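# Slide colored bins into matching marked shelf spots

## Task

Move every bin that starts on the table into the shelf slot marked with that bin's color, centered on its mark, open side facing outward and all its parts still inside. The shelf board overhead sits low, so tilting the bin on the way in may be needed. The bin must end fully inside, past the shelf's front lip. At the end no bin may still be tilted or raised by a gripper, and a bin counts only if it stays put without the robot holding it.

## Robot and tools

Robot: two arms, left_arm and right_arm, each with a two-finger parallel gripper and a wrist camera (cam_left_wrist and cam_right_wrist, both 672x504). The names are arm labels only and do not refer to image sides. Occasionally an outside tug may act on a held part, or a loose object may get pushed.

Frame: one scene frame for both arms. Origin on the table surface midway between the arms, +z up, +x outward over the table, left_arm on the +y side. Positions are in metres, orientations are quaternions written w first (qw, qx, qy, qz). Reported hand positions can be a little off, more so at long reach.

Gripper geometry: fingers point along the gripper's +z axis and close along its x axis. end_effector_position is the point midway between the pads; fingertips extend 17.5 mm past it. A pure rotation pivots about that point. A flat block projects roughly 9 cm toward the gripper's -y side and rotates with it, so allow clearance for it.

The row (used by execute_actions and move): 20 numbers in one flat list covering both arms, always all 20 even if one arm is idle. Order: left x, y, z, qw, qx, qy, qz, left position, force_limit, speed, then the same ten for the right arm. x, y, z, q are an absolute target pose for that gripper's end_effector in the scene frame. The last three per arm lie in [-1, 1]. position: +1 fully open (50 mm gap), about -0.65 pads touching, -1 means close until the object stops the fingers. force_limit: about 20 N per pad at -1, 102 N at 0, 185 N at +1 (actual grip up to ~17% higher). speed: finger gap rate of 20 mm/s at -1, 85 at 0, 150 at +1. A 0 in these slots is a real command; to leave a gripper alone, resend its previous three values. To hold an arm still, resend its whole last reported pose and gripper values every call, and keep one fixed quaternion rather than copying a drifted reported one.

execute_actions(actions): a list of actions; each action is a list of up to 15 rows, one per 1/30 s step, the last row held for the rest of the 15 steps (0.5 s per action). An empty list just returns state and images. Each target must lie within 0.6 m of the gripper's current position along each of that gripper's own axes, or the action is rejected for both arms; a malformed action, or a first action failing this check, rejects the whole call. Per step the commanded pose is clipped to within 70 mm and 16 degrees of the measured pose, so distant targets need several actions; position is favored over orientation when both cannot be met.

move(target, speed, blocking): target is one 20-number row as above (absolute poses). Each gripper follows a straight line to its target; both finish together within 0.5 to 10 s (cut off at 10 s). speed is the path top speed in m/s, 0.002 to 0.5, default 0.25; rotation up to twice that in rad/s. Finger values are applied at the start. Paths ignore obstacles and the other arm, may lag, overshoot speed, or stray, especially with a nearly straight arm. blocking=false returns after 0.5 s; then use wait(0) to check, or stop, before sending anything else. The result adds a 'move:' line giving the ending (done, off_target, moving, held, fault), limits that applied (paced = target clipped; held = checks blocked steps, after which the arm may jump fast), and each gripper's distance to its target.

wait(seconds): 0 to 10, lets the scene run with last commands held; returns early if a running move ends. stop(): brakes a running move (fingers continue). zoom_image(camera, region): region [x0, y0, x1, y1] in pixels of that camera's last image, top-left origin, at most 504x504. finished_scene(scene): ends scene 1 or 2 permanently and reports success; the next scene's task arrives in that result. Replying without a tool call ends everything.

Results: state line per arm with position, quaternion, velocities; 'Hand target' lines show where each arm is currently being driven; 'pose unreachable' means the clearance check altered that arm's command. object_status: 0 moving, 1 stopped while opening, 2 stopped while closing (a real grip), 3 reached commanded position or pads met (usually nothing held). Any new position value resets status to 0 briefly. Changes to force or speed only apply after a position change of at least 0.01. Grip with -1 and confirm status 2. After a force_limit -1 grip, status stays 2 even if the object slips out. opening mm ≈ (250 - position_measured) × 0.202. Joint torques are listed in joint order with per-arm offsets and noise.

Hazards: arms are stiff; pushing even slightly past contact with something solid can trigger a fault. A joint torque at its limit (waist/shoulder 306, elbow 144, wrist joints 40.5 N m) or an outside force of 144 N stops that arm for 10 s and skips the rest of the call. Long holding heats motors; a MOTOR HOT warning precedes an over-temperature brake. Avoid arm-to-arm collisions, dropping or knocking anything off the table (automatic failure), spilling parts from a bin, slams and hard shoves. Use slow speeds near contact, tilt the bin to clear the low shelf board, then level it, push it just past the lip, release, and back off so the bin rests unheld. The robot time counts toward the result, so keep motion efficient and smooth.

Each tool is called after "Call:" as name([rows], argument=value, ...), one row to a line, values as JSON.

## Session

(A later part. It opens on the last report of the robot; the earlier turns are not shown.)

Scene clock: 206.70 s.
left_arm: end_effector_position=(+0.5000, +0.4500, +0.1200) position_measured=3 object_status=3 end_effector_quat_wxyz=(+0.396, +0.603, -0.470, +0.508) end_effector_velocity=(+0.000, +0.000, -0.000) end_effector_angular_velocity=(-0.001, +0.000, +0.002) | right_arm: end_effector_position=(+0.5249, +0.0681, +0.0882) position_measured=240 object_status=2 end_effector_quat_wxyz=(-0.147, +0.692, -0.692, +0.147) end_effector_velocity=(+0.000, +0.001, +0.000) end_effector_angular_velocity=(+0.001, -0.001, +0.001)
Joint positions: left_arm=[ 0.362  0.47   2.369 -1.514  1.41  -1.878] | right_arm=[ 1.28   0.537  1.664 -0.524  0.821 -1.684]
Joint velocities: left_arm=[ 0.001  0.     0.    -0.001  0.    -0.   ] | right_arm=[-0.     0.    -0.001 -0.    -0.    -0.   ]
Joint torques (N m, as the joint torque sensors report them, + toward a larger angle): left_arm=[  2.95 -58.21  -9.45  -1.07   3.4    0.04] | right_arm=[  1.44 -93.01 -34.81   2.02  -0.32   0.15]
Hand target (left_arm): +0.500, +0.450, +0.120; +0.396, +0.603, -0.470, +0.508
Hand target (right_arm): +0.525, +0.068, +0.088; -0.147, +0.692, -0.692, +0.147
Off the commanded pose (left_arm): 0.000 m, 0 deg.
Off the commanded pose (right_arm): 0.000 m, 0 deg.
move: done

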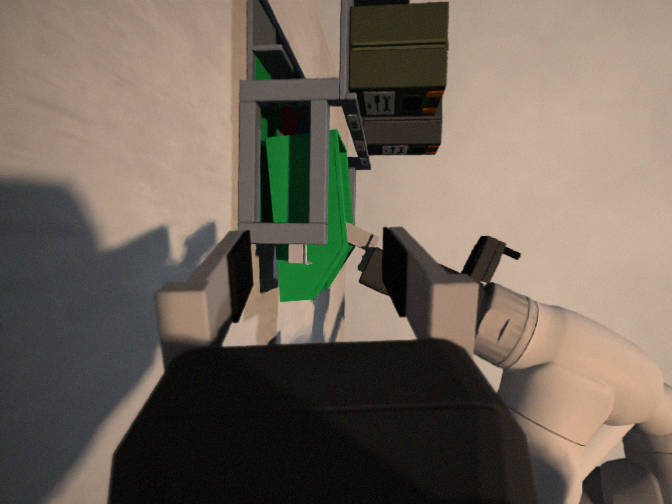

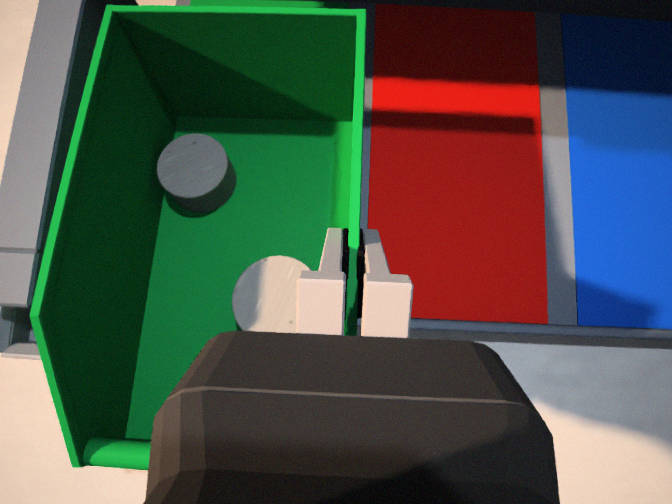

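Call:
move(target=[0.5,0.45,0.12,0.396,0.603,-0.470,0.508,1,0,0,0.538,0.074,0.080,-0.1470,0.6916,-0.6916,0.1470,-1,0.2,0.3], speed=0.05)

Call:
zoom_image(camera="cam_left_wrist", region=[230,60,380,300])

Scene clock: 220.73 s.
left_arm: end_effector_position=(+0.5000, +0.4500, +0.1200) position_measured=3 object_status=3 end_effector_quat_wxyz=(+0.396, +0.603, -0.470, +0.508) end_effector_velocity=(+0.000, +0.001, -0.000) end_effector_angular_velocity=(+0.000, -0.000, +0.001) | right_arm: end_effector_position=(+0.5380, +0.0740, +0.0800) position_measured=240 object_status=2 end_effector_quat_wxyz=(-0.147, +0.692, -0.692, +0.147) end_effector_velocity=(-0.000, -0.000, -0.001) end_effector_angular_velocity=(-0.001, +0.001, +0.000)
Joint positions: left_arm=[ 0.362  0.47   2.369 -1.514  1.41  -1.878] | right_arm=[ 1.268  0.559  1.644 -0.524  0.814 -1.694]
Joint velocities: left_arm=[ 0.001  0.    -0.     0.    -0.    -0.   ] | right_arm=[-0.     0.     0.001  0.    -0.    -0.   ]
Joint torques (N m, as the joint torque sensors report them, + toward a larger angle): left_arm=[  0.85 -57.3   -9.19  -1.33   3.38   0.32] | right_arm=[  0.89 -95.43 -35.72   2.13  -0.31   0.3 ]
Hand target (left_arm): +0.500, +0.450, +0.120; +0.396, +0.603, -0.470, +0.508
Hand target (right_arm): +0.538, +0.074, +0.080; -0.147, +0.692, -0.692, +0.147
Off the commanded pose (left_arm): 0.000 m, 0 deg.
Off the commanded pose (right_arm): 0.000 m, 0 deg.
move: done

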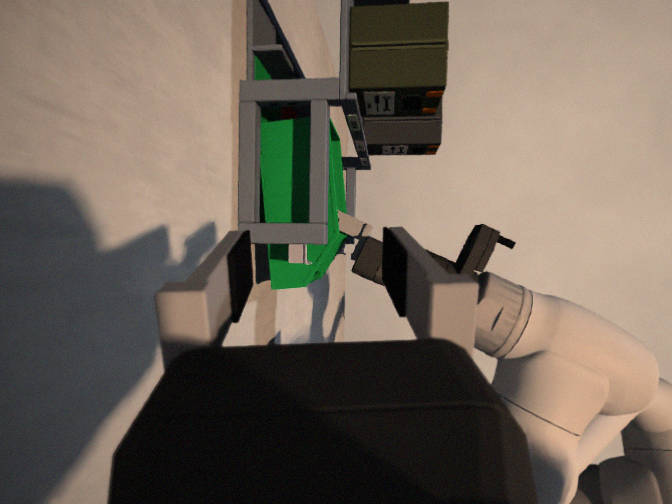

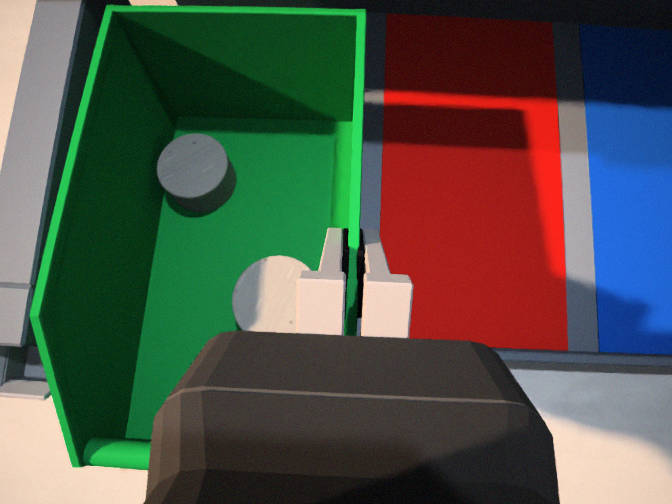

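Region (230, 60, 380, 300) of cam_left_wrist's 672x504 image, scaled by 2.100, with more detail than that image has; it fills the left 315 columns of this view, and the rest is white.

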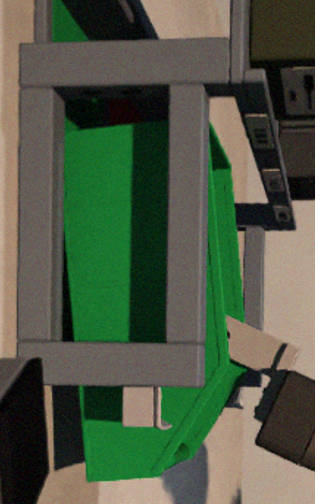

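Call:
move(target=[0.5,0.45,0.12,0.396,0.603,-0.470,0.508,1,0,0,0.596,0.074,0.080,-0.1470,0.6916,-0.6916,0.1470,-1,0.2,0.3], speed=0.08)

Call:
move(target=[0.5,0.45,0.12,0.396,0.603,-0.470,0.508,1,0,0,0.598,0.074,0.0685,-0.183,0.683,-0.683,0.183,-1,0.2,0.3], speed=0.08)

Call:
zoom_image(camera="cam_left_wrist", region=[230,20,380,260])

Scene clock: 225.73 s.
left_arm: end_effector_position=(+0.5000, +0.4500, +0.1200) position_measured=3 object_status=3 end_effector_quat_wxyz=(+0.396, +0.603, -0.470, +0.508) end_effector_velocity=(-0.000, +0.000, +0.000) end_effector_angular_velocity=(+0.001, -0.001, -0.000) | right_arm: end_effector_position=(+0.5960, +0.0741, +0.0801) position_measured=240 object_status=2 end_effector_quat_wxyz=(-0.147, +0.692, -0.692, +0.147) end_effector_velocity=(+0.001, +0.001, +0.000) end_effector_angular_velocity=(+0.002, -0.000, +0.000)
Joint positions: left_arm=[ 0.362  0.47   2.369 -1.514  1.41  -1.878] | right_arm=[ 1.204  0.593  1.586 -0.507  0.809 -1.773]
Joint velocities: left_arm=[ 0.    -0.001 -0.     0.001 -0.    -0.   ] | right_arm=[-0.     0.    -0.001  0.001 -0.001 -0.   ]
Joint torques (N m, as the joint torque sensors report them, + toward a larger angle): left_arm=[  1.5  -55.67  -8.67  -1.31   2.73  -0.23] | right_arm=[  2.63 -99.93 -36.61   2.18  -0.42   0.34]
Hand target (left_arm): +0.500, +0.450, +0.120; +0.396, +0.603, -0.470, +0.508
Hand target (right_arm): +0.596, +0.074, +0.080; -0.147, +0.692, -0.692, +0.147
Off the commanded pose (left_arm): 0.000 m, 0 deg.
Off the commanded pose (right_arm): 0.000 m, 0 deg.
move: done

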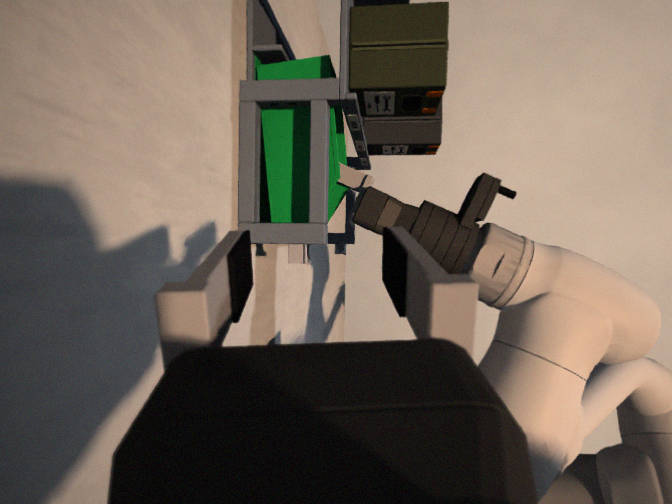

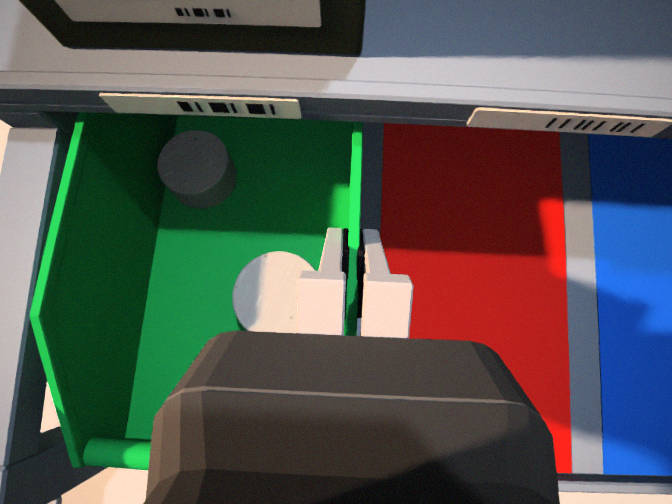

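Scene clock: 226.67 s.
left_arm: end_effector_position=(+0.5000, +0.4500, +0.1200) position_measured=3 object_status=3 end_effector_quat_wxyz=(+0.396, +0.603, -0.470, +0.508) end_effector_velocity=(+0.000, +0.000, +0.000) end_effector_angular_velocity=(+0.000, -0.000, +0.001) | right_arm: end_effector_position=(+0.5980, +0.0740, +0.0685) position_measured=240 object_status=2 end_effector_quat_wxyz=(-0.183, +0.683, -0.683, +0.183) end_effector_velocity=(+0.000, +0.000, +0.001) end_effector_angular_velocity=(+0.001, -0.003, +0.000)
Joint positions: left_arm=[ 0.362  0.47   2.369 -1.514  1.41  -1.878] | right_arm=[ 1.231  0.605  1.627 -0.685  0.765 -1.602]
Joint velocities: left_arm=[ 0.001 -0.    -0.     0.    -0.    -0.   ] | right_arm=[ 0.    -0.001  0.    -0.004 -0.     0.003]
Joint torques (N m, as the joint torque sensors report them, + toward a larger angle): left_arm=[  4.2  -59.31  -9.39  -1.33   3.24  -0.11] | right_arm=[  1.12 -99.58 -34.83   1.37  -0.14  -0.01]
Hand target (left_arm): +0.500, +0.450, +0.120; +0.396, +0.603, -0.470, +0.508
Hand target (right_arm): +0.598, +0.074, +0.068; -0.183, +0.683, -0.683, +0.183
Off the commanded pose (left_arm): 0.000 m, 0 deg.
Off the commanded pose (right_arm): 0.000 m, 0 deg.
move: done

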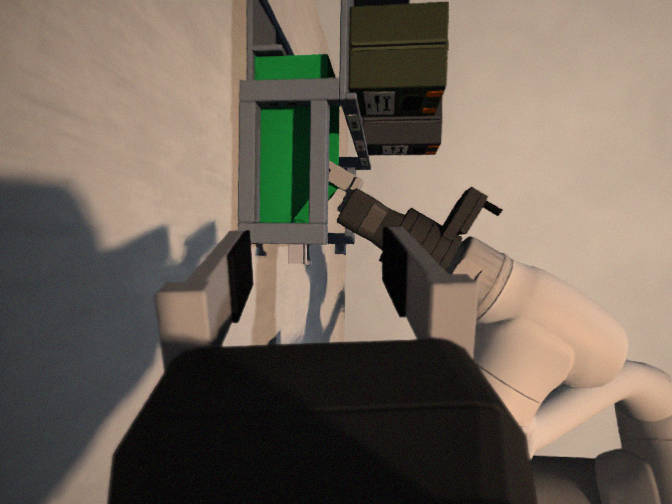

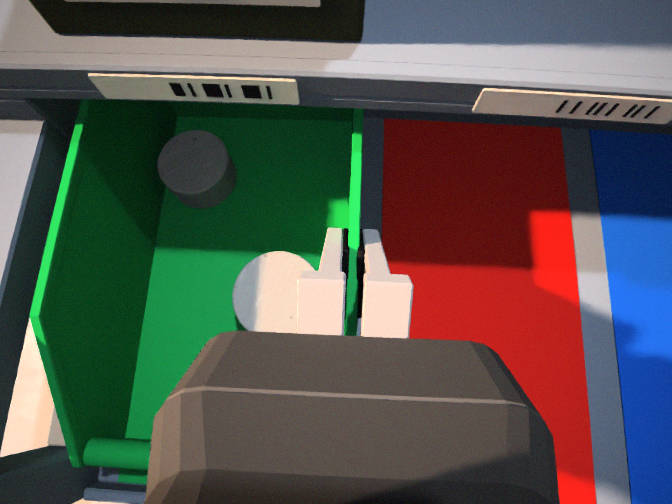

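Region (230, 20, 380, 260) of cam_left_wrist's 672x504 image, scaled by 2.100, with more detail than that image has; it fills the left 315 columns of this view, and the rest is white.

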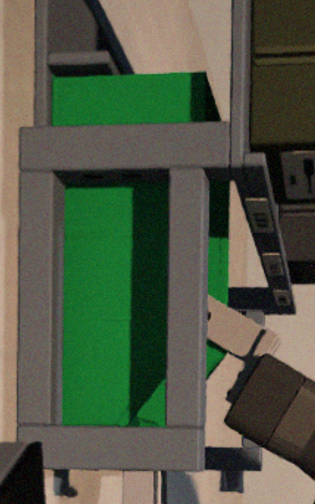

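Call:
zoom_image(camera="cam_left_wrist", region=[240,30,310,90])

Call:
zoom_image(camera="cam_right_wrist", region=[330,90,450,210])

Call:
zoom_image(camera="cam_right_wrist", region=[40,414,170,504])

Region (240, 30, 310, 90) of cam_left_wrist's 672x504 image, scaled by 7.200, with more detail than that image has; it fills the top 432 rows of this view, and the rest is white.

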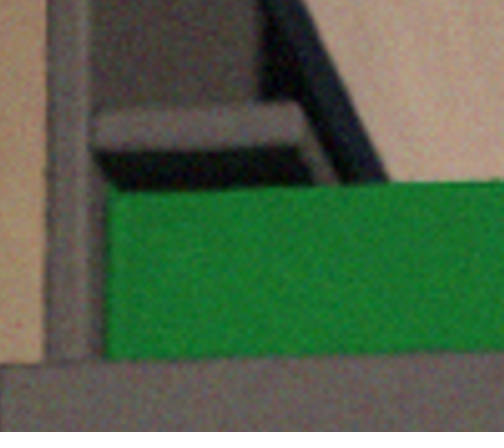

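Region (330, 90, 450, 210) of cam_right_wrist's 672x504 image, scaled by 4.200, with more detail than that image has.

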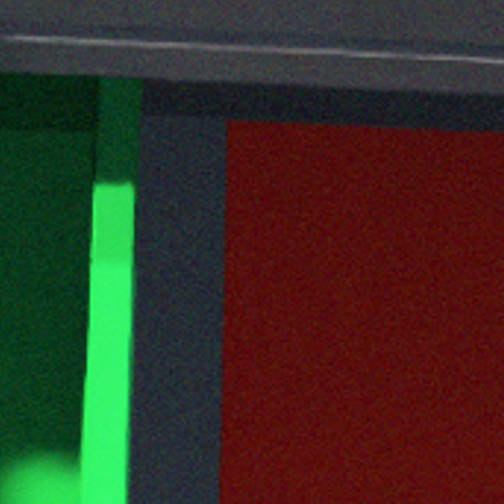

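Region (40, 414, 170, 504) of cam_right_wrist's 672x504 image, scaled by 3.877, with more detail than that image has; it fills the top 349 rows of this view, and the rest is white.

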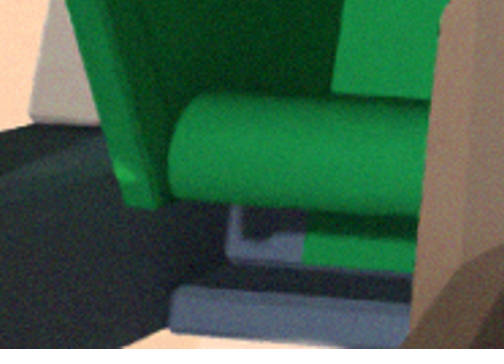

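Call:
move(target=[0.5,0.45,0.12,0.396,0.603,-0.470,0.508,1,0,0,0.6005,0.0735,0.0668,-0.183,0.683,-0.683,0.183,-1,0.2,0.3], speed=0.02)

Call:
execute_actions([
  [[0.5,0.45,0.12,0.396,0.603,-0.470,0.508,1,0,0,0.6005,0.0735,0.0668,-0.183,0.683,-0.683,0.183,0.4,0,0.5]],
])

Call:
zoom_image(camera="cam_left_wrist", region=[240,30,310,90])

Scene clock: 236.83 s.
left_arm: end_effector_position=(+0.5000, +0.4500, +0.1200) position_measured=3 object_status=3 end_effector_quat_wxyz=(+0.396, +0.603, -0.470, +0.508) end_effector_velocity=(+0.000, +0.000, +0.000) end_effector_angular_velocity=(+0.000, -0.000, +0.001) | right_arm: end_effector_position=(+0.6005, +0.0736, +0.0670) position_measured=240 object_status=2 end_effector_quat_wxyz=(-0.183, +0.683, -0.683, +0.183) end_effector_velocity=(-0.000, -0.000, -0.001) end_effector_angular_velocity=(+0.000, +0.001, -0.001)
Joint positions: left_arm=[ 0.362  0.47   2.369 -1.514  1.41  -1.878] | right_arm=[ 1.228  0.607  1.626 -0.687  0.762 -1.602]
Joint velocities: left_arm=[ 0. -0. -0. -0. -0.  0.] | right_arm=[-0.     0.     0.     0.001 -0.    -0.   ]
Joint torques (N m, as the joint torque sensors report them, + toward a larger angle): left_arm=[  2.69 -58.66  -9.2   -1.07   3.26   0.04] | right_arm=[-23.42 -65.53 -25.92   0.03  -1.03  -0.35]
Hand target (left_arm): +0.500, +0.450, +0.120; +0.396, +0.603, -0.470, +0.508
Hand target (right_arm): +0.601, +0.074, +0.067; -0.183, +0.683, -0.683, +0.183
Off the commanded pose (left_arm): 0.000 m, 0 deg.
Off the commanded pose (right_arm): 0.000 m, 0 deg.
move: done

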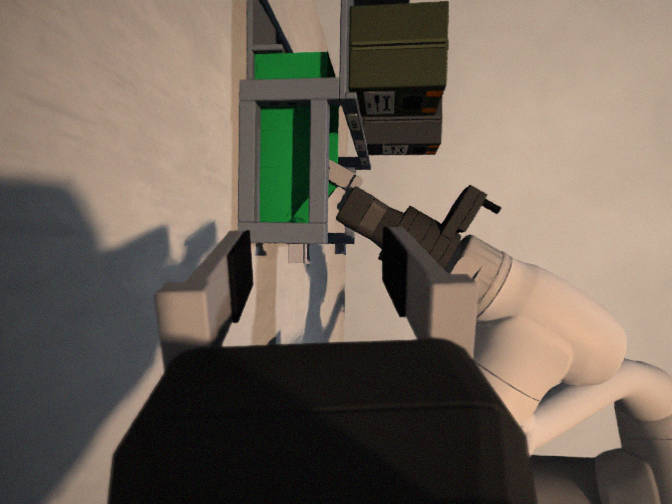

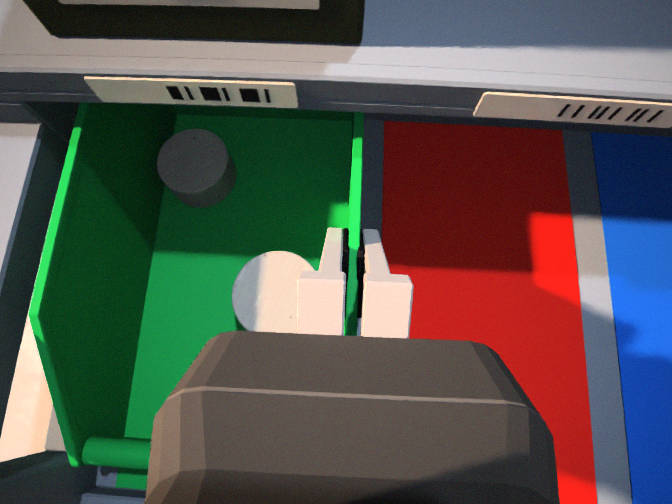

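Scene clock: 237.33 s.
left_arm: end_effector_position=(+0.5000, +0.4500, +0.1200) position_measured=3 object_status=3 end_effector_quat_wxyz=(+0.396, +0.603, -0.470, +0.508) end_effector_velocity=(+0.000, +0.001, +0.000) end_effector_angular_velocity=(+0.000, -0.000, +0.002) | right_arm: end_effector_position=(+0.6005, +0.0736, +0.0666) position_measured=92 object_status=3 end_effector_quat_wxyz=(-0.183, +0.683, -0.683, +0.183) end_effector_velocity=(-0.000, +0.000, +0.001) end_effector_angular_velocity=(+0.003, -0.000, -0.000)
Joint positions: left_arm=[ 0.362  0.47   2.369 -1.514  1.41  -1.878] | right_arm=[ 1.228  0.608  1.626 -0.687  0.762 -1.602]
Joint velocities: left_arm=[ 0.002 -0.    -0.    -0.    -0.    -0.   ] | right_arm=[ 0.    -0.002  0.     0.    -0.001  0.001]
Joint torques (N m, as the joint torque sensors report them, + toward a larger angle): left_arm=[  3.19 -58.42  -9.61  -1.58   3.04  -0.3 ] | right_arm=[  1.73 -95.86 -31.35   1.95   0.15  -0.01]
Hand target (left_arm): +0.500, +0.450, +0.120; +0.396, +0.603, -0.470, +0.508
Hand target (right_arm): +0.601, +0.074, +0.067; -0.183, +0.683, -0.683, +0.183
Off the commanded pose (left_arm): 0.000 m, 0 deg.
Off the commanded pose (right_arm): 0.000 m, 0 deg.

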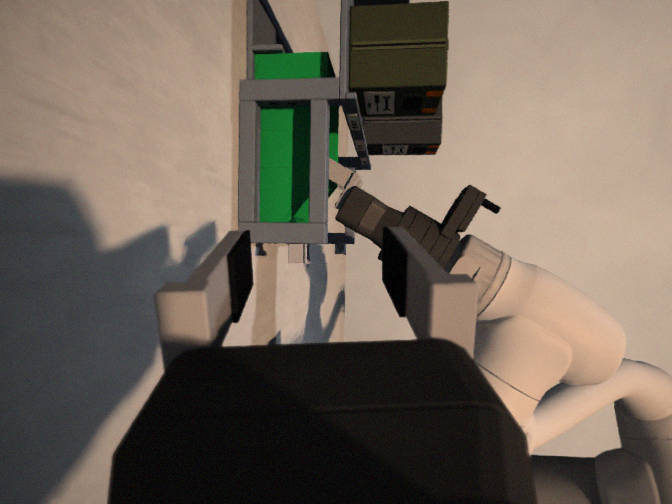

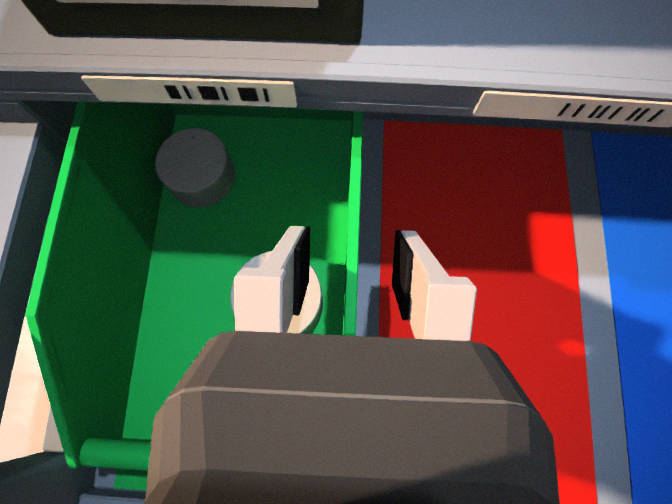

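Region (240, 30, 310, 90) of cam_left_wrist's 672x504 image, scaled by 7.200, with more detail than that image has; it fills the top 432 rows of this view, and the rest is white.

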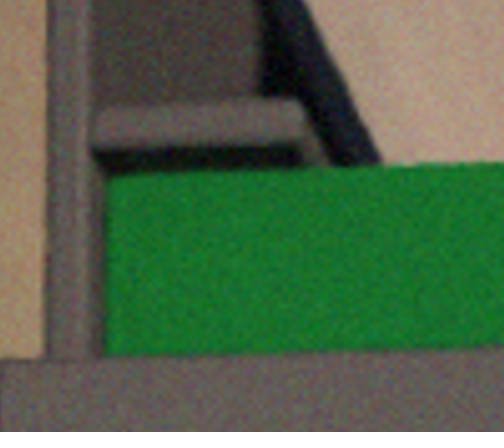

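Call:
move(target=[0.5,0.45,0.12,0.396,0.603,-0.470,0.508,1,0,0,0.575,0.0735,0.112,-0.183,0.683,-0.683,0.183,0.4,0,0.5], speed=0.2)

Call:
move(target=[0.5,0.45,0.12,0.396,0.603,-0.470,0.508,1,0,0,0.265,0.191,0.112,-0.2025,0.7559,-0.6013,0.1611,0.4,0,0.5], speed=0.35)

Scene clock: 242.47 s.
left_arm: end_effector_position=(+0.5000, +0.4500, +0.1200) position_measured=3 object_status=3 end_effector_quat_wxyz=(+0.396, +0.603, -0.470, +0.508) end_effector_velocity=(+0.000, +0.000, +0.000) end_effector_angular_velocity=(-0.000, -0.000, +0.001) | right_arm: end_effector_position=(+0.5749, +0.0733, +0.1118) position_measured=92 object_status=3 end_effector_quat_wxyz=(-0.183, +0.683, -0.683, +0.183) end_effector_velocity=(-0.000, +0.000, +0.001) end_effector_angular_velocity=(+0.001, +0.000, -0.001)
Joint positions: left_arm=[ 0.362  0.47   2.369 -1.514  1.41  -1.878] | right_arm=[ 1.256  0.55   1.627 -0.653  0.821 -1.627]
Joint velocities: left_arm=[-0.    -0.     0.    -0.001 -0.    -0.   ] | right_arm=[ 0.    -0.    -0.002  0.002  0.002 -0.   ]
Joint torques (N m, as the joint torque sensors report them, + toward a larger angle): left_arm=[  2.31 -57.58  -8.57  -1.24   3.04  -0.08] | right_arm=[  1.81 -90.51 -33.27   2.01   0.05  -0.06]
Hand target (left_arm): +0.500, +0.450, +0.120; +0.396, +0.603, -0.470, +0.508
Hand target (right_arm): +0.575, +0.073, +0.112; -0.183, +0.683, -0.683, +0.183
Off the commanded pose (left_arm): 0.000 m, 0 deg.
Off the commanded pose (right_arm): 0.000 m, 0 deg.
move: done

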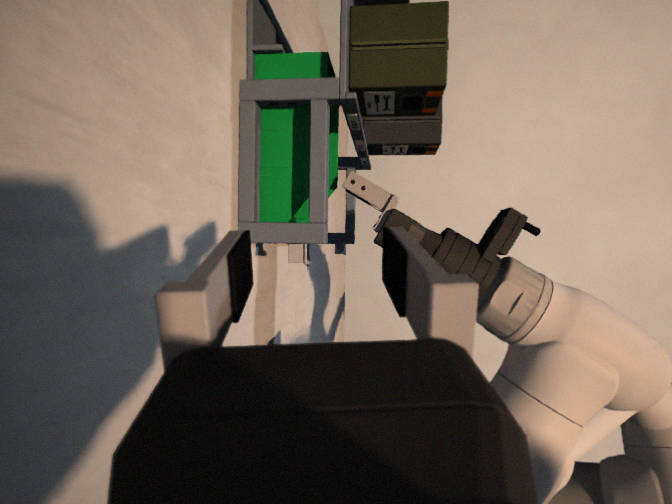

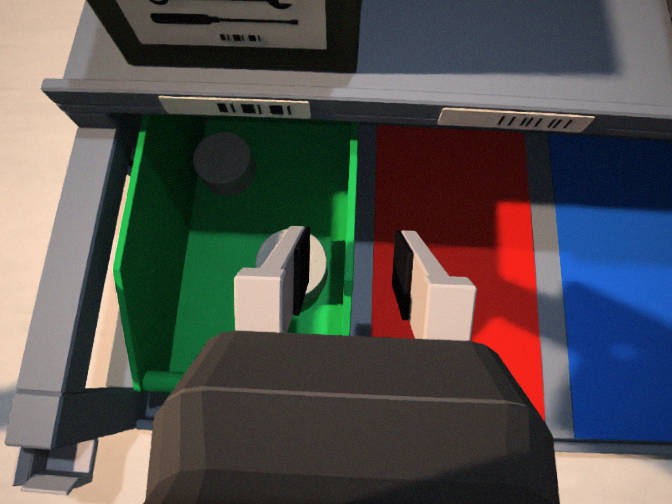

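Scene clock: 243.87 s.
left_arm: end_effector_position=(+0.5000, +0.4500, +0.1200) position_measured=3 object_status=3 end_effector_quat_wxyz=(+0.396, +0.603, -0.470, +0.508) end_effector_velocity=(-0.000, -0.000, -0.000) end_effector_angular_velocity=(+0.000, +0.001, -0.000) | right_arm: end_effector_position=(+0.2648, +0.1904, +0.1119) position_measured=92 object_status=3 end_effector_quat_wxyz=(-0.202, +0.756, -0.601, +0.161) end_effector_velocity=(-0.001, +0.000, -0.001) end_effector_angular_velocity=(-0.000, +0.001, +0.001)
Joint positions: left_arm=[ 0.362  0.47   2.369 -1.514  1.41  -1.878] | right_arm=[ 1.66   0.558  1.612 -0.646  0.915 -1.481]
Joint velocities: left_arm=[-0.     0.001  0.     0.    -0.     0.   ] | right_arm=[ 0.001  0.001  0.     0.001 -0.001 -0.   ]
Joint torques (N m, as the joint torque sensors report them, + toward a larger angle): left_arm=[  3.7  -56.32  -9.51  -1.32   3.06  -0.03] | right_arm=[  2.57 -91.57 -33.61   2.09   0.15   0.05]
Hand target (left_arm): +0.500, +0.450, +0.120; +0.396, +0.603, -0.470, +0.508
Hand target (right_arm): +0.265, +0.190, +0.112; -0.202, +0.756, -0.601, +0.161
Off the commanded pose (left_arm): 0.000 m, 0 deg.
Off the commanded pose (right_arm): 0.001 m, 0 deg.
move: done

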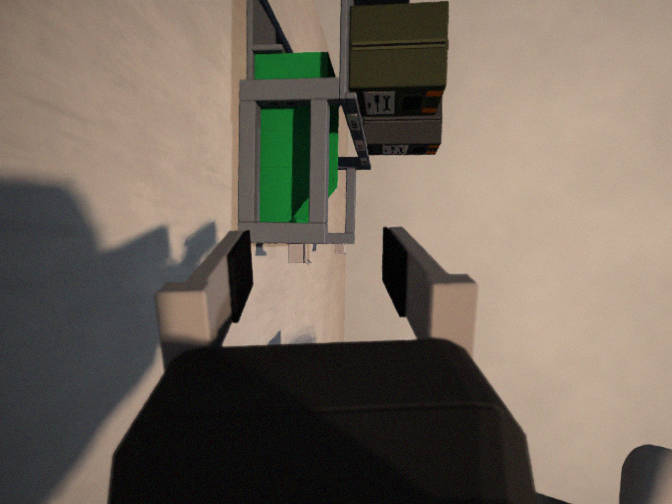

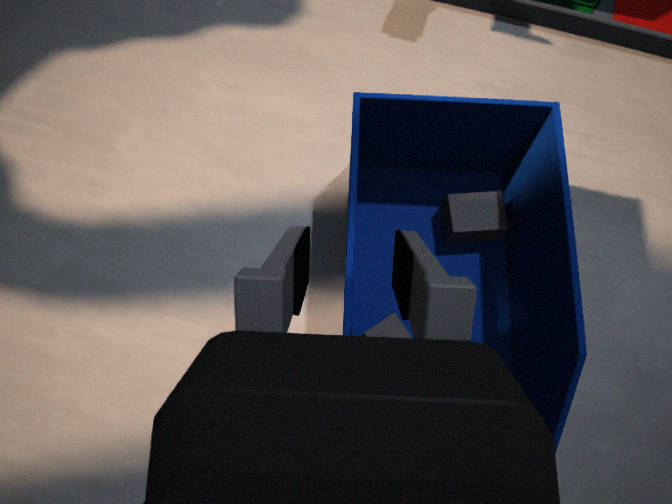

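Well centered. Descend and grip.

Call:
move(target=[0.5,0.45,0.12,0.396,0.603,-0.470,0.508,1,0,0,0.265,0.191,0.060,-0.2025,0.7559,-0.6013,0.1611,0.4,0,0.5], speed=0.15)

Call:
execute_actions([
  [[0.5,0.45,0.12,0.396,0.603,-0.470,0.508,1,0,0,0.265,0.191,0.060,-0.2025,0.7559,-0.6013,0.1611,-1,0.2,0.3]],
])

Scene clock: 247.20 s.
left_arm: end_effector_position=(+0.5000, +0.4500, +0.1200) position_measured=3 object_status=3 end_effector_quat_wxyz=(+0.396, +0.603, -0.470, +0.508) end_effector_velocity=(+0.000, +0.000, +0.000) end_effector_angular_velocity=(-0.000, -0.000, +0.000) | right_arm: end_effector_position=(+0.2650, +0.1911, +0.0601) position_measured=92 object_status=3 end_effector_quat_wxyz=(-0.203, +0.756, -0.601, +0.161) end_effector_velocity=(-0.000, +0.000, -0.000) end_effector_angular_velocity=(+0.000, +0.001, -0.000)
Joint positions: left_arm=[ 0.362  0.47   2.369 -1.514  1.41  -1.878] | right_arm=[ 1.66   0.609  1.639 -0.687  0.854 -1.418]
Joint velocities: left_arm=[ 0. -0.  0.  0.  0.  0.] | right_arm=[ 0.     0.001 -0.001  0.001  0.    -0.   ]
Joint torques (N m, as the joint torque sensors report them, + toward a larger angle): left_arm=[  1.03 -57.64  -9.74  -1.31   3.15  -0.18] | right_arm=[  1.32 -93.46 -31.56   1.88   0.38  -0.03]
Hand target (left_arm): +0.500, +0.450, +0.120; +0.396, +0.603, -0.470, +0.508
Hand target (right_arm): +0.265, +0.191, +0.060; -0.202, +0.756, -0.601, +0.161
Off the commanded pose (left_arm): 0.000 m, 0 deg.
Off the commanded pose (right_arm): 0.000 m, 0 deg.
move: done

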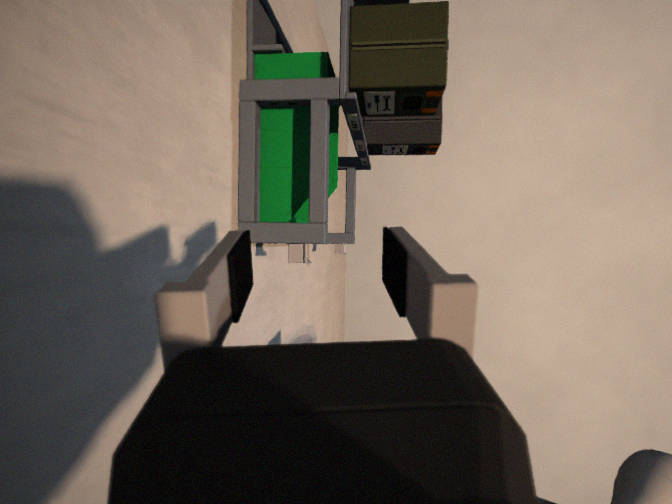

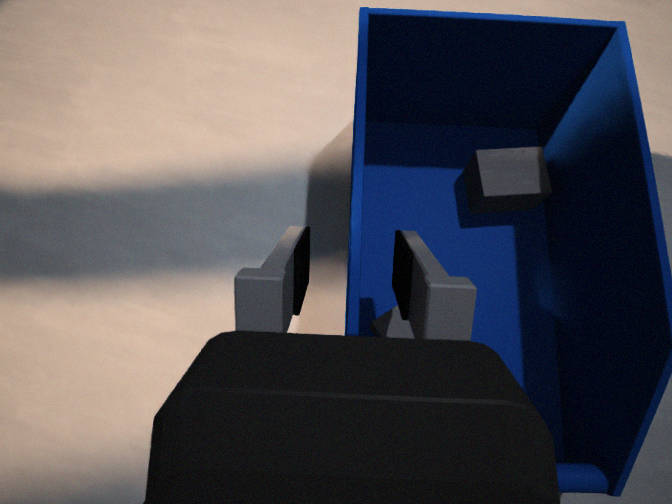

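Scene clock: 247.70 s.
left_arm: end_effector_position=(+0.5000, +0.4500, +0.1200) position_measured=3 object_status=3 end_effector_quat_wxyz=(+0.396, +0.603, -0.470, +0.508) end_effector_velocity=(+0.000, +0.001, -0.000) end_effector_angular_velocity=(-0.000, +0.000, +0.002) | right_arm: end_effector_position=(+0.2650, +0.1910, +0.0600) position_measured=240 object_status=0 end_effector_quat_wxyz=(-0.203, +0.756, -0.601, +0.161) end_effector_velocity=(-0.000, -0.000, -0.000) end_effector_angular_velocity=(-0.000, +0.000, -0.000)
Joint positions: left_arm=[ 0.362  0.47   2.369 -1.514  1.41  -1.878] | right_arm=[ 1.66   0.609  1.639 -0.687  0.854 -1.418]
Joint velocities: left_arm=[ 0.002  0.    -0.     0.     0.    -0.   ] | right_arm=[-0. -0.  0.  0.  0. -0.]
Joint torques (N m, as the joint torque sensors report them, + toward a larger angle): left_arm=[  3.33 -59.4   -9.6   -1.29   3.3   -0.11] | right_arm=[  1.86 -93.39 -31.58   1.78   0.61  -0.14]
Hand target (left_arm): +0.500, +0.450, +0.120; +0.396, +0.603, -0.470, +0.508
Hand target (right_arm): +0.265, +0.191, +0.060; -0.203, +0.756, -0.601, +0.161
Off the commanded pose (left_arm): 0.000 m, 0 deg.
Off the commanded pose (right_arm): 0.000 m, 0 deg.

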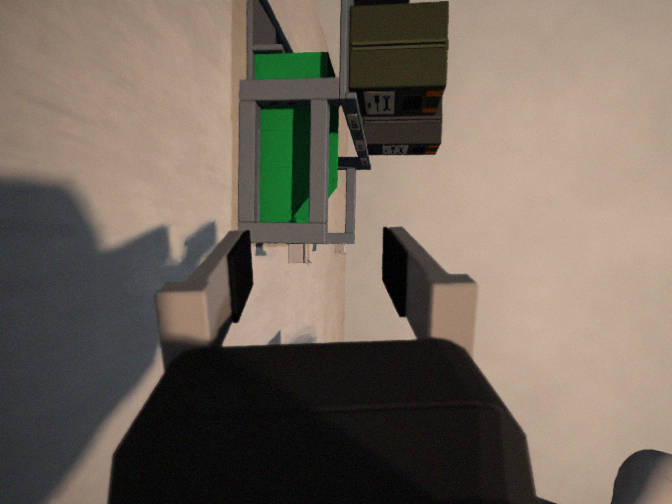

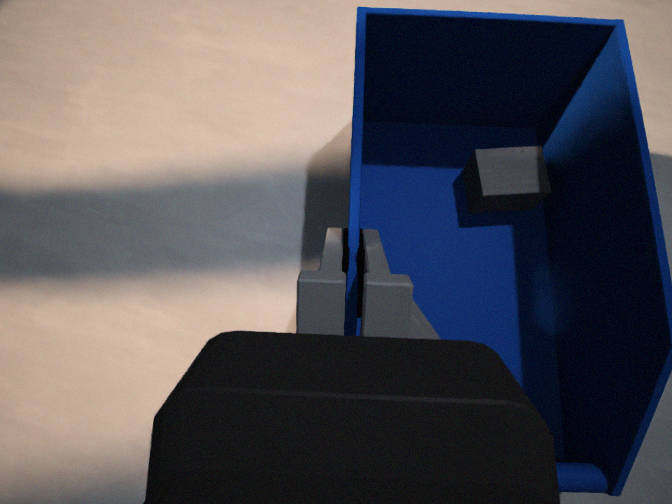

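Call:
move(target=[0.5,0.45,0.12,0.396,0.603,-0.470,0.508,1,0,0,0.272,0.184,0.095,-0.2025,0.7559,-0.6013,0.1611,-1,0.2,0.3], speed=0.12)

Call:
move(target=[0.5,0.45,0.12,0.396,0.603,-0.470,0.508,1,0,0,0.53,-0.050,0.084,-0.1470,0.6916,-0.6916,0.1470,-1,0.2,0.3], speed=0.25)

Scene clock: 256.10 s.
left_arm: end_effector_position=(+0.5000, +0.4500, +0.1200) position_measured=3 object_status=3 end_effector_quat_wxyz=(+0.396, +0.603, -0.470, +0.508) end_effector_velocity=(-0.000, +0.000, +0.000) end_effector_angular_velocity=(+0.001, -0.001, -0.001) | right_arm: end_effector_position=(+0.2720, +0.1840, +0.0949) position_measured=240 object_status=2 end_effector_quat_wxyz=(-0.203, +0.756, -0.601, +0.161) end_effector_velocity=(+0.000, +0.001, +0.001) end_effector_angular_velocity=(+0.001, -0.001, +0.001)
Joint positions: left_arm=[ 0.362  0.47   2.369 -1.514  1.41  -1.878] | right_arm=[ 1.65   0.566  1.637 -0.663  0.884 -1.463]
Joint velocities: left_arm=[ 0.    -0.001 -0.     0.001  0.     0.   ] | right_arm=[-0.    -0.    -0.001 -0.001 -0.    -0.001]
Joint torques (N m, as the joint torque sensors report them, + toward a larger angle): left_arm=[  1.99 -58.04  -9.55  -1.34   3.21   0.01] | right_arm=[  2.33 -94.33 -34.27   1.42   0.51  -0.06]
Hand target (left_arm): +0.500, +0.450, +0.120; +0.396, +0.603, -0.470, +0.508
Hand target (right_arm): +0.272, +0.184, +0.095; -0.203, +0.756, -0.601, +0.161
Off the commanded pose (left_arm): 0.000 m, 0 deg.
Off the commanded pose (right_arm): 0.000 m, 0 deg.
move: done

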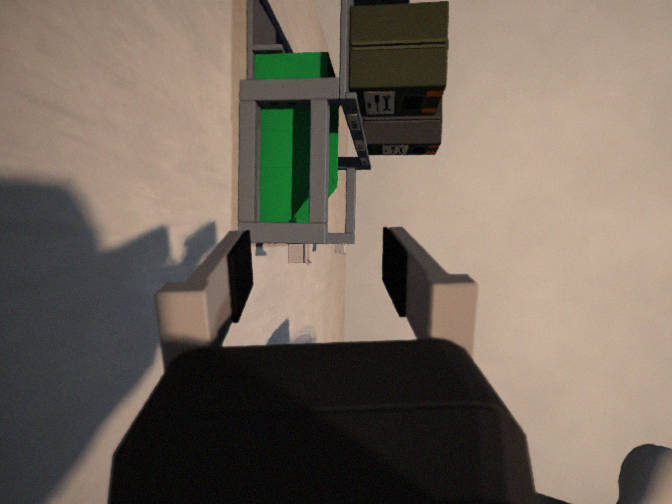

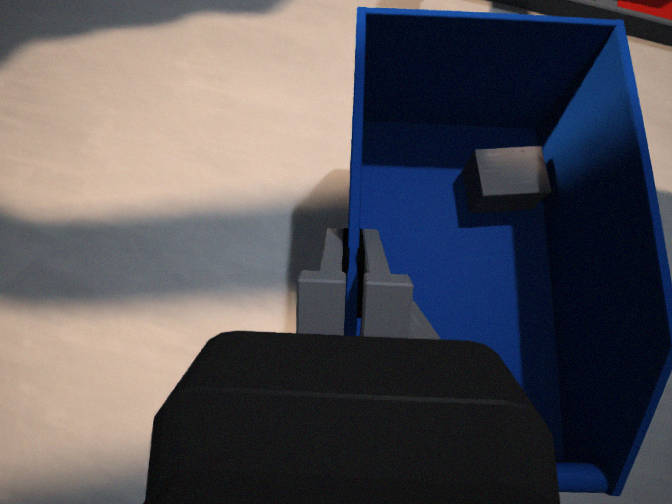

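Scene clock: 257.90 s.
left_arm: end_effector_position=(+0.5000, +0.4500, +0.1200) position_measured=3 object_status=3 end_effector_quat_wxyz=(+0.396, +0.603, -0.470, +0.508) end_effector_velocity=(+0.000, +0.001, +0.000) end_effector_angular_velocity=(+0.000, -0.000, +0.003) | right_arm: end_effector_position=(+0.5303, -0.0495, +0.0839) position_measured=240 object_status=2 end_effector_quat_wxyz=(-0.148, +0.691, -0.692, +0.147) end_effector_velocity=(+0.001, -0.000, +0.001) end_effector_angular_velocity=(-0.000, -0.001, +0.001)
Joint positions: left_arm=[ 0.362  0.47   2.369 -1.514  1.41  -1.878] | right_arm=[ 1.196  0.408  1.887 -0.571  0.706 -1.692]
Joint velocities: left_arm=[ 0.002 -0.    -0.    -0.    -0.     0.   ] | right_arm=[-0.001 -0.    -0.    -0.002 -0.    -0.001]
Joint torques (N m, as the joint torque sensors report them, + toward a larger angle): left_arm=[  4.65 -56.74 -10.64  -1.3    3.17  -0.05] | right_arm=[  2.94 -76.29 -31.67   1.97   0.12  -0.07]
Hand target (left_arm): +0.500, +0.450, +0.120; +0.396, +0.603, -0.470, +0.508
Hand target (right_arm): +0.530, -0.050, +0.084; -0.148, +0.691, -0.692, +0.147
Off the commanded pose (left_arm): 0.000 m, 0 deg.
Off the commanded pose (right_arm): 0.001 m, 0 deg.
move: done

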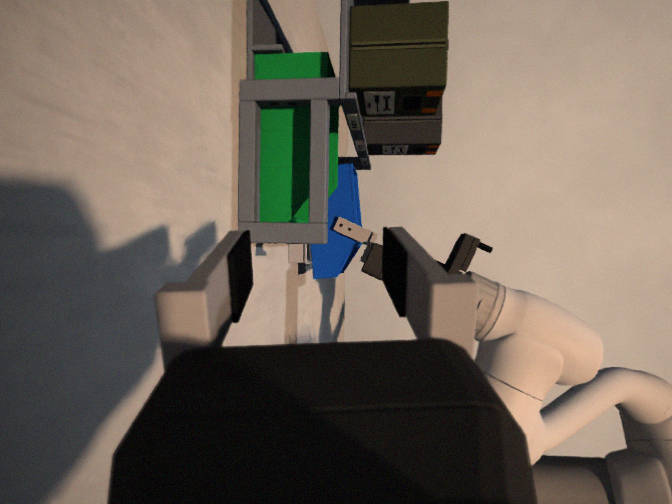

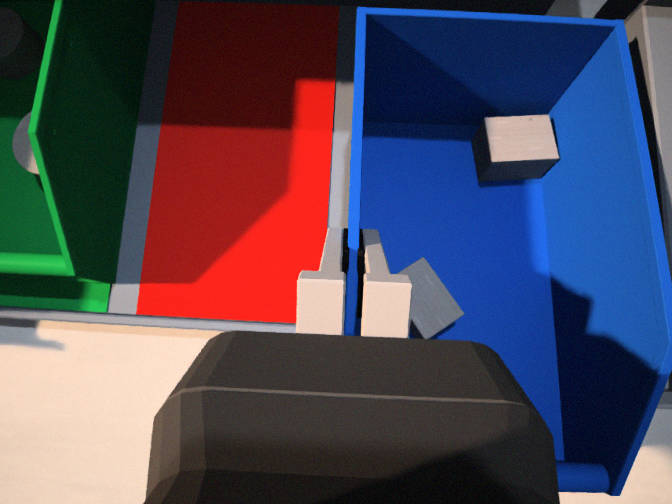

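Call:
zoom_image(camera="cam_right_wrist", region=[290,0,410,230])

Call:
zoom_image(camera="cam_right_wrist", region=[60,230,180,330])

Region (290, 0, 410, 230) of cam_right_wrist's 672x504 image, scaled by 2.191, with more detail than that image has; it fills the left 263 columns of this view, and the rest is white.

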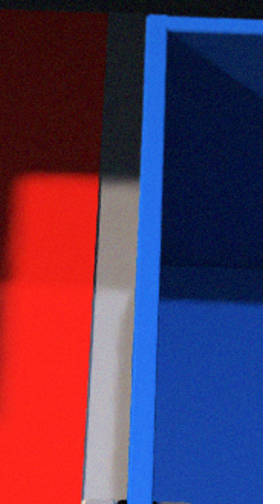

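Region (60, 230, 180, 330) of cam_right_wrist's 672x504 image, scaled by 4.200, with more detail than that image has.

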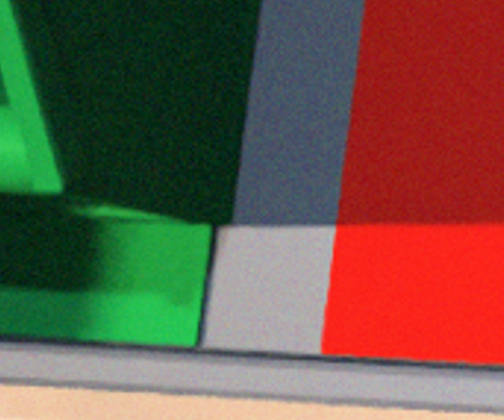

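Call:
move(target=[0.5,0.45,0.12,0.396,0.603,-0.470,0.508,1,0,0,0.594,-0.0535,0.079,-0.1470,0.6916,-0.6916,0.1470,-1,0.2,0.3], speed=0.1)

Call:
move(target=[0.5,0.45,0.12,0.396,0.603,-0.470,0.508,1,0,0,0.598,-0.0535,0.068,-0.183,0.683,-0.683,0.183,-1,0.2,0.3], speed=0.08)

Call:
zoom_image(camera="cam_right_wrist", region=[270,90,390,210])

Scene clock: 265.63 s.
left_arm: end_effector_position=(+0.5000, +0.4500, +0.1200) position_measured=3 object_status=3 end_effector_quat_wxyz=(+0.396, +0.603, -0.470, +0.508) end_effector_velocity=(+0.000, +0.000, -0.000) end_effector_angular_velocity=(-0.000, +0.001, +0.001) | right_arm: end_effector_position=(+0.5940, -0.0534, +0.0791) position_measured=240 object_status=2 end_effector_quat_wxyz=(-0.147, +0.692, -0.692, +0.147) end_effector_velocity=(+0.000, -0.000, -0.000) end_effector_angular_velocity=(+0.001, +0.001, -0.000)
Joint positions: left_arm=[ 0.362  0.47   2.369 -1.514  1.41  -1.878] | right_arm=[ 1.114  0.45   1.83  -0.551  0.686 -1.788]
Joint velocities: left_arm=[ 0.     0.001 -0.    -0.001 -0.     0.   ] | right_arm=[-0.001  0.    -0.     0.001 -0.001 -0.001]
Joint torques (N m, as the joint torque sensors report them, + toward a larger angle): left_arm=[  1.87 -57.64  -9.14  -1.34   3.21  -0.24] | right_arm=[  1.24 -81.31 -32.1    2.07  -0.07   0.03]
Hand target (left_arm): +0.500, +0.450, +0.120; +0.396, +0.603, -0.470, +0.508
Hand target (right_arm): +0.594, -0.053, +0.079; -0.147, +0.692, -0.692, +0.147
Off the commanded pose (left_arm): 0.000 m, 0 deg.
Off the commanded pose (right_arm): 0.000 m, 0 deg.
move: done

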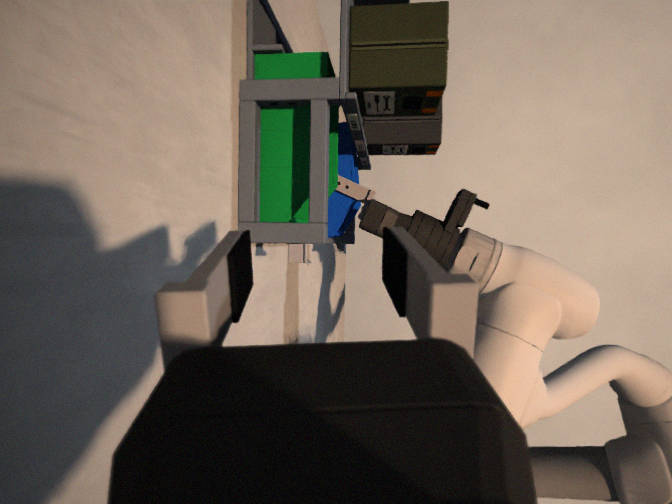

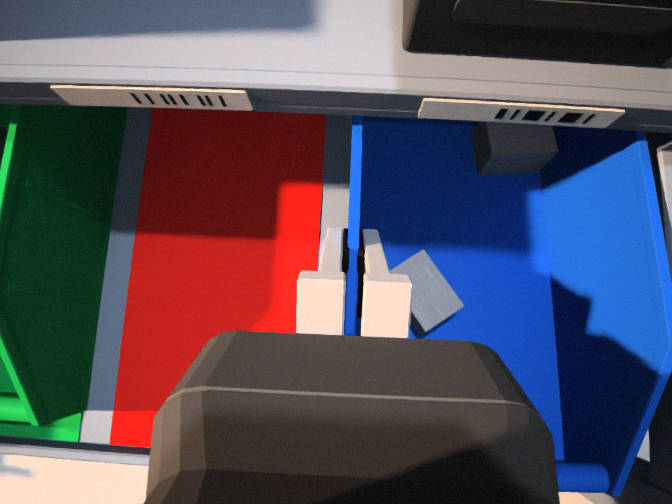

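Scene clock: 266.57 s.
left_arm: end_effector_position=(+0.5000, +0.4500, +0.1200) position_measured=3 object_status=3 end_effector_quat_wxyz=(+0.396, +0.603, -0.470, +0.508) end_effector_velocity=(-0.000, -0.000, -0.001) end_effector_angular_velocity=(-0.001, +0.002, -0.001) | right_arm: end_effector_position=(+0.5980, -0.0535, +0.0680) position_measured=240 object_status=2 end_effector_quat_wxyz=(-0.183, +0.683, -0.683, +0.183) end_effector_velocity=(-0.000, -0.000, -0.000) end_effector_angular_velocity=(+0.000, -0.002, -0.001)
Joint positions: left_arm=[ 0.362  0.47   2.369 -1.514  1.41  -1.878] | right_arm=[ 1.141  0.466  1.871 -0.766  0.642 -1.573]
Joint velocities: left_arm=[-0.001  0.001  0.    -0.     0.    -0.   ] | right_arm=[ 0.001  0.     0.001 -0.004 -0.001  0.005]
Joint torques (N m, as the joint torque sensors report them, + toward a larger angle): left_arm=[  3.33 -54.21 -10.36  -1.42   3.18   0.26] | right_arm=[  2.36 -81.03 -30.74   1.27   0.22   0.06]
Hand target (left_arm): +0.500, +0.450, +0.120; +0.396, +0.603, -0.470, +0.508
Hand target (right_arm): +0.598, -0.054, +0.068; -0.183, +0.683, -0.683, +0.183
Off the commanded pose (left_arm): 0.000 m, 0 deg.
Off the commanded pose (right_arm): 0.000 m, 0 deg.
move: done

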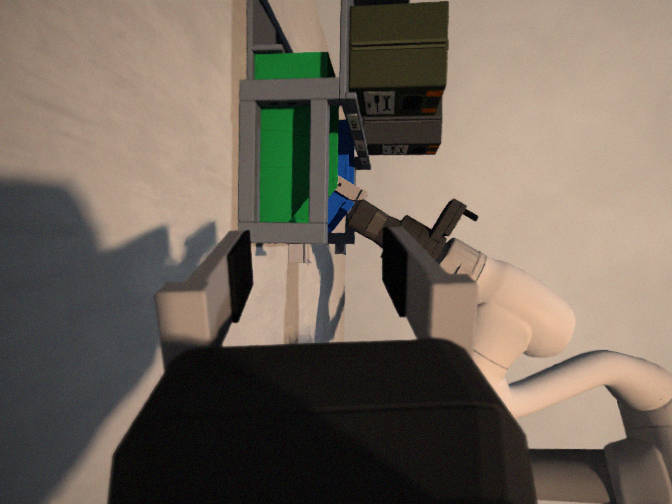

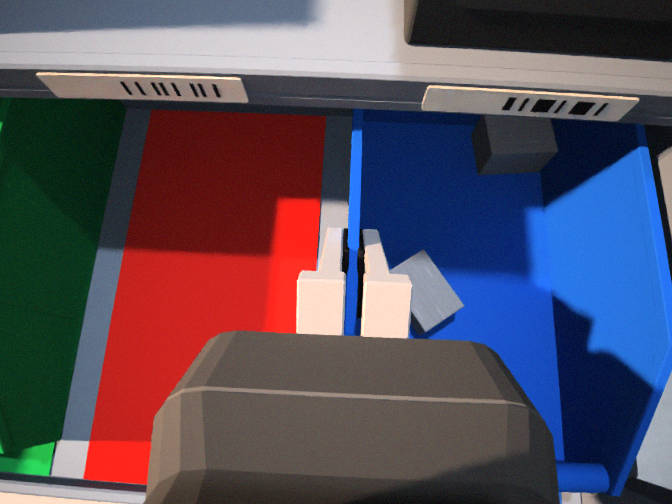

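Region (270, 90, 390, 210) of cam_right_wrist's 672x504 image, scaled by 4.200, with more detail than that image has.

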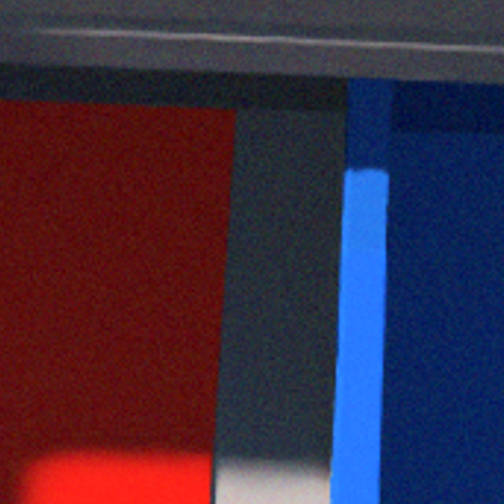

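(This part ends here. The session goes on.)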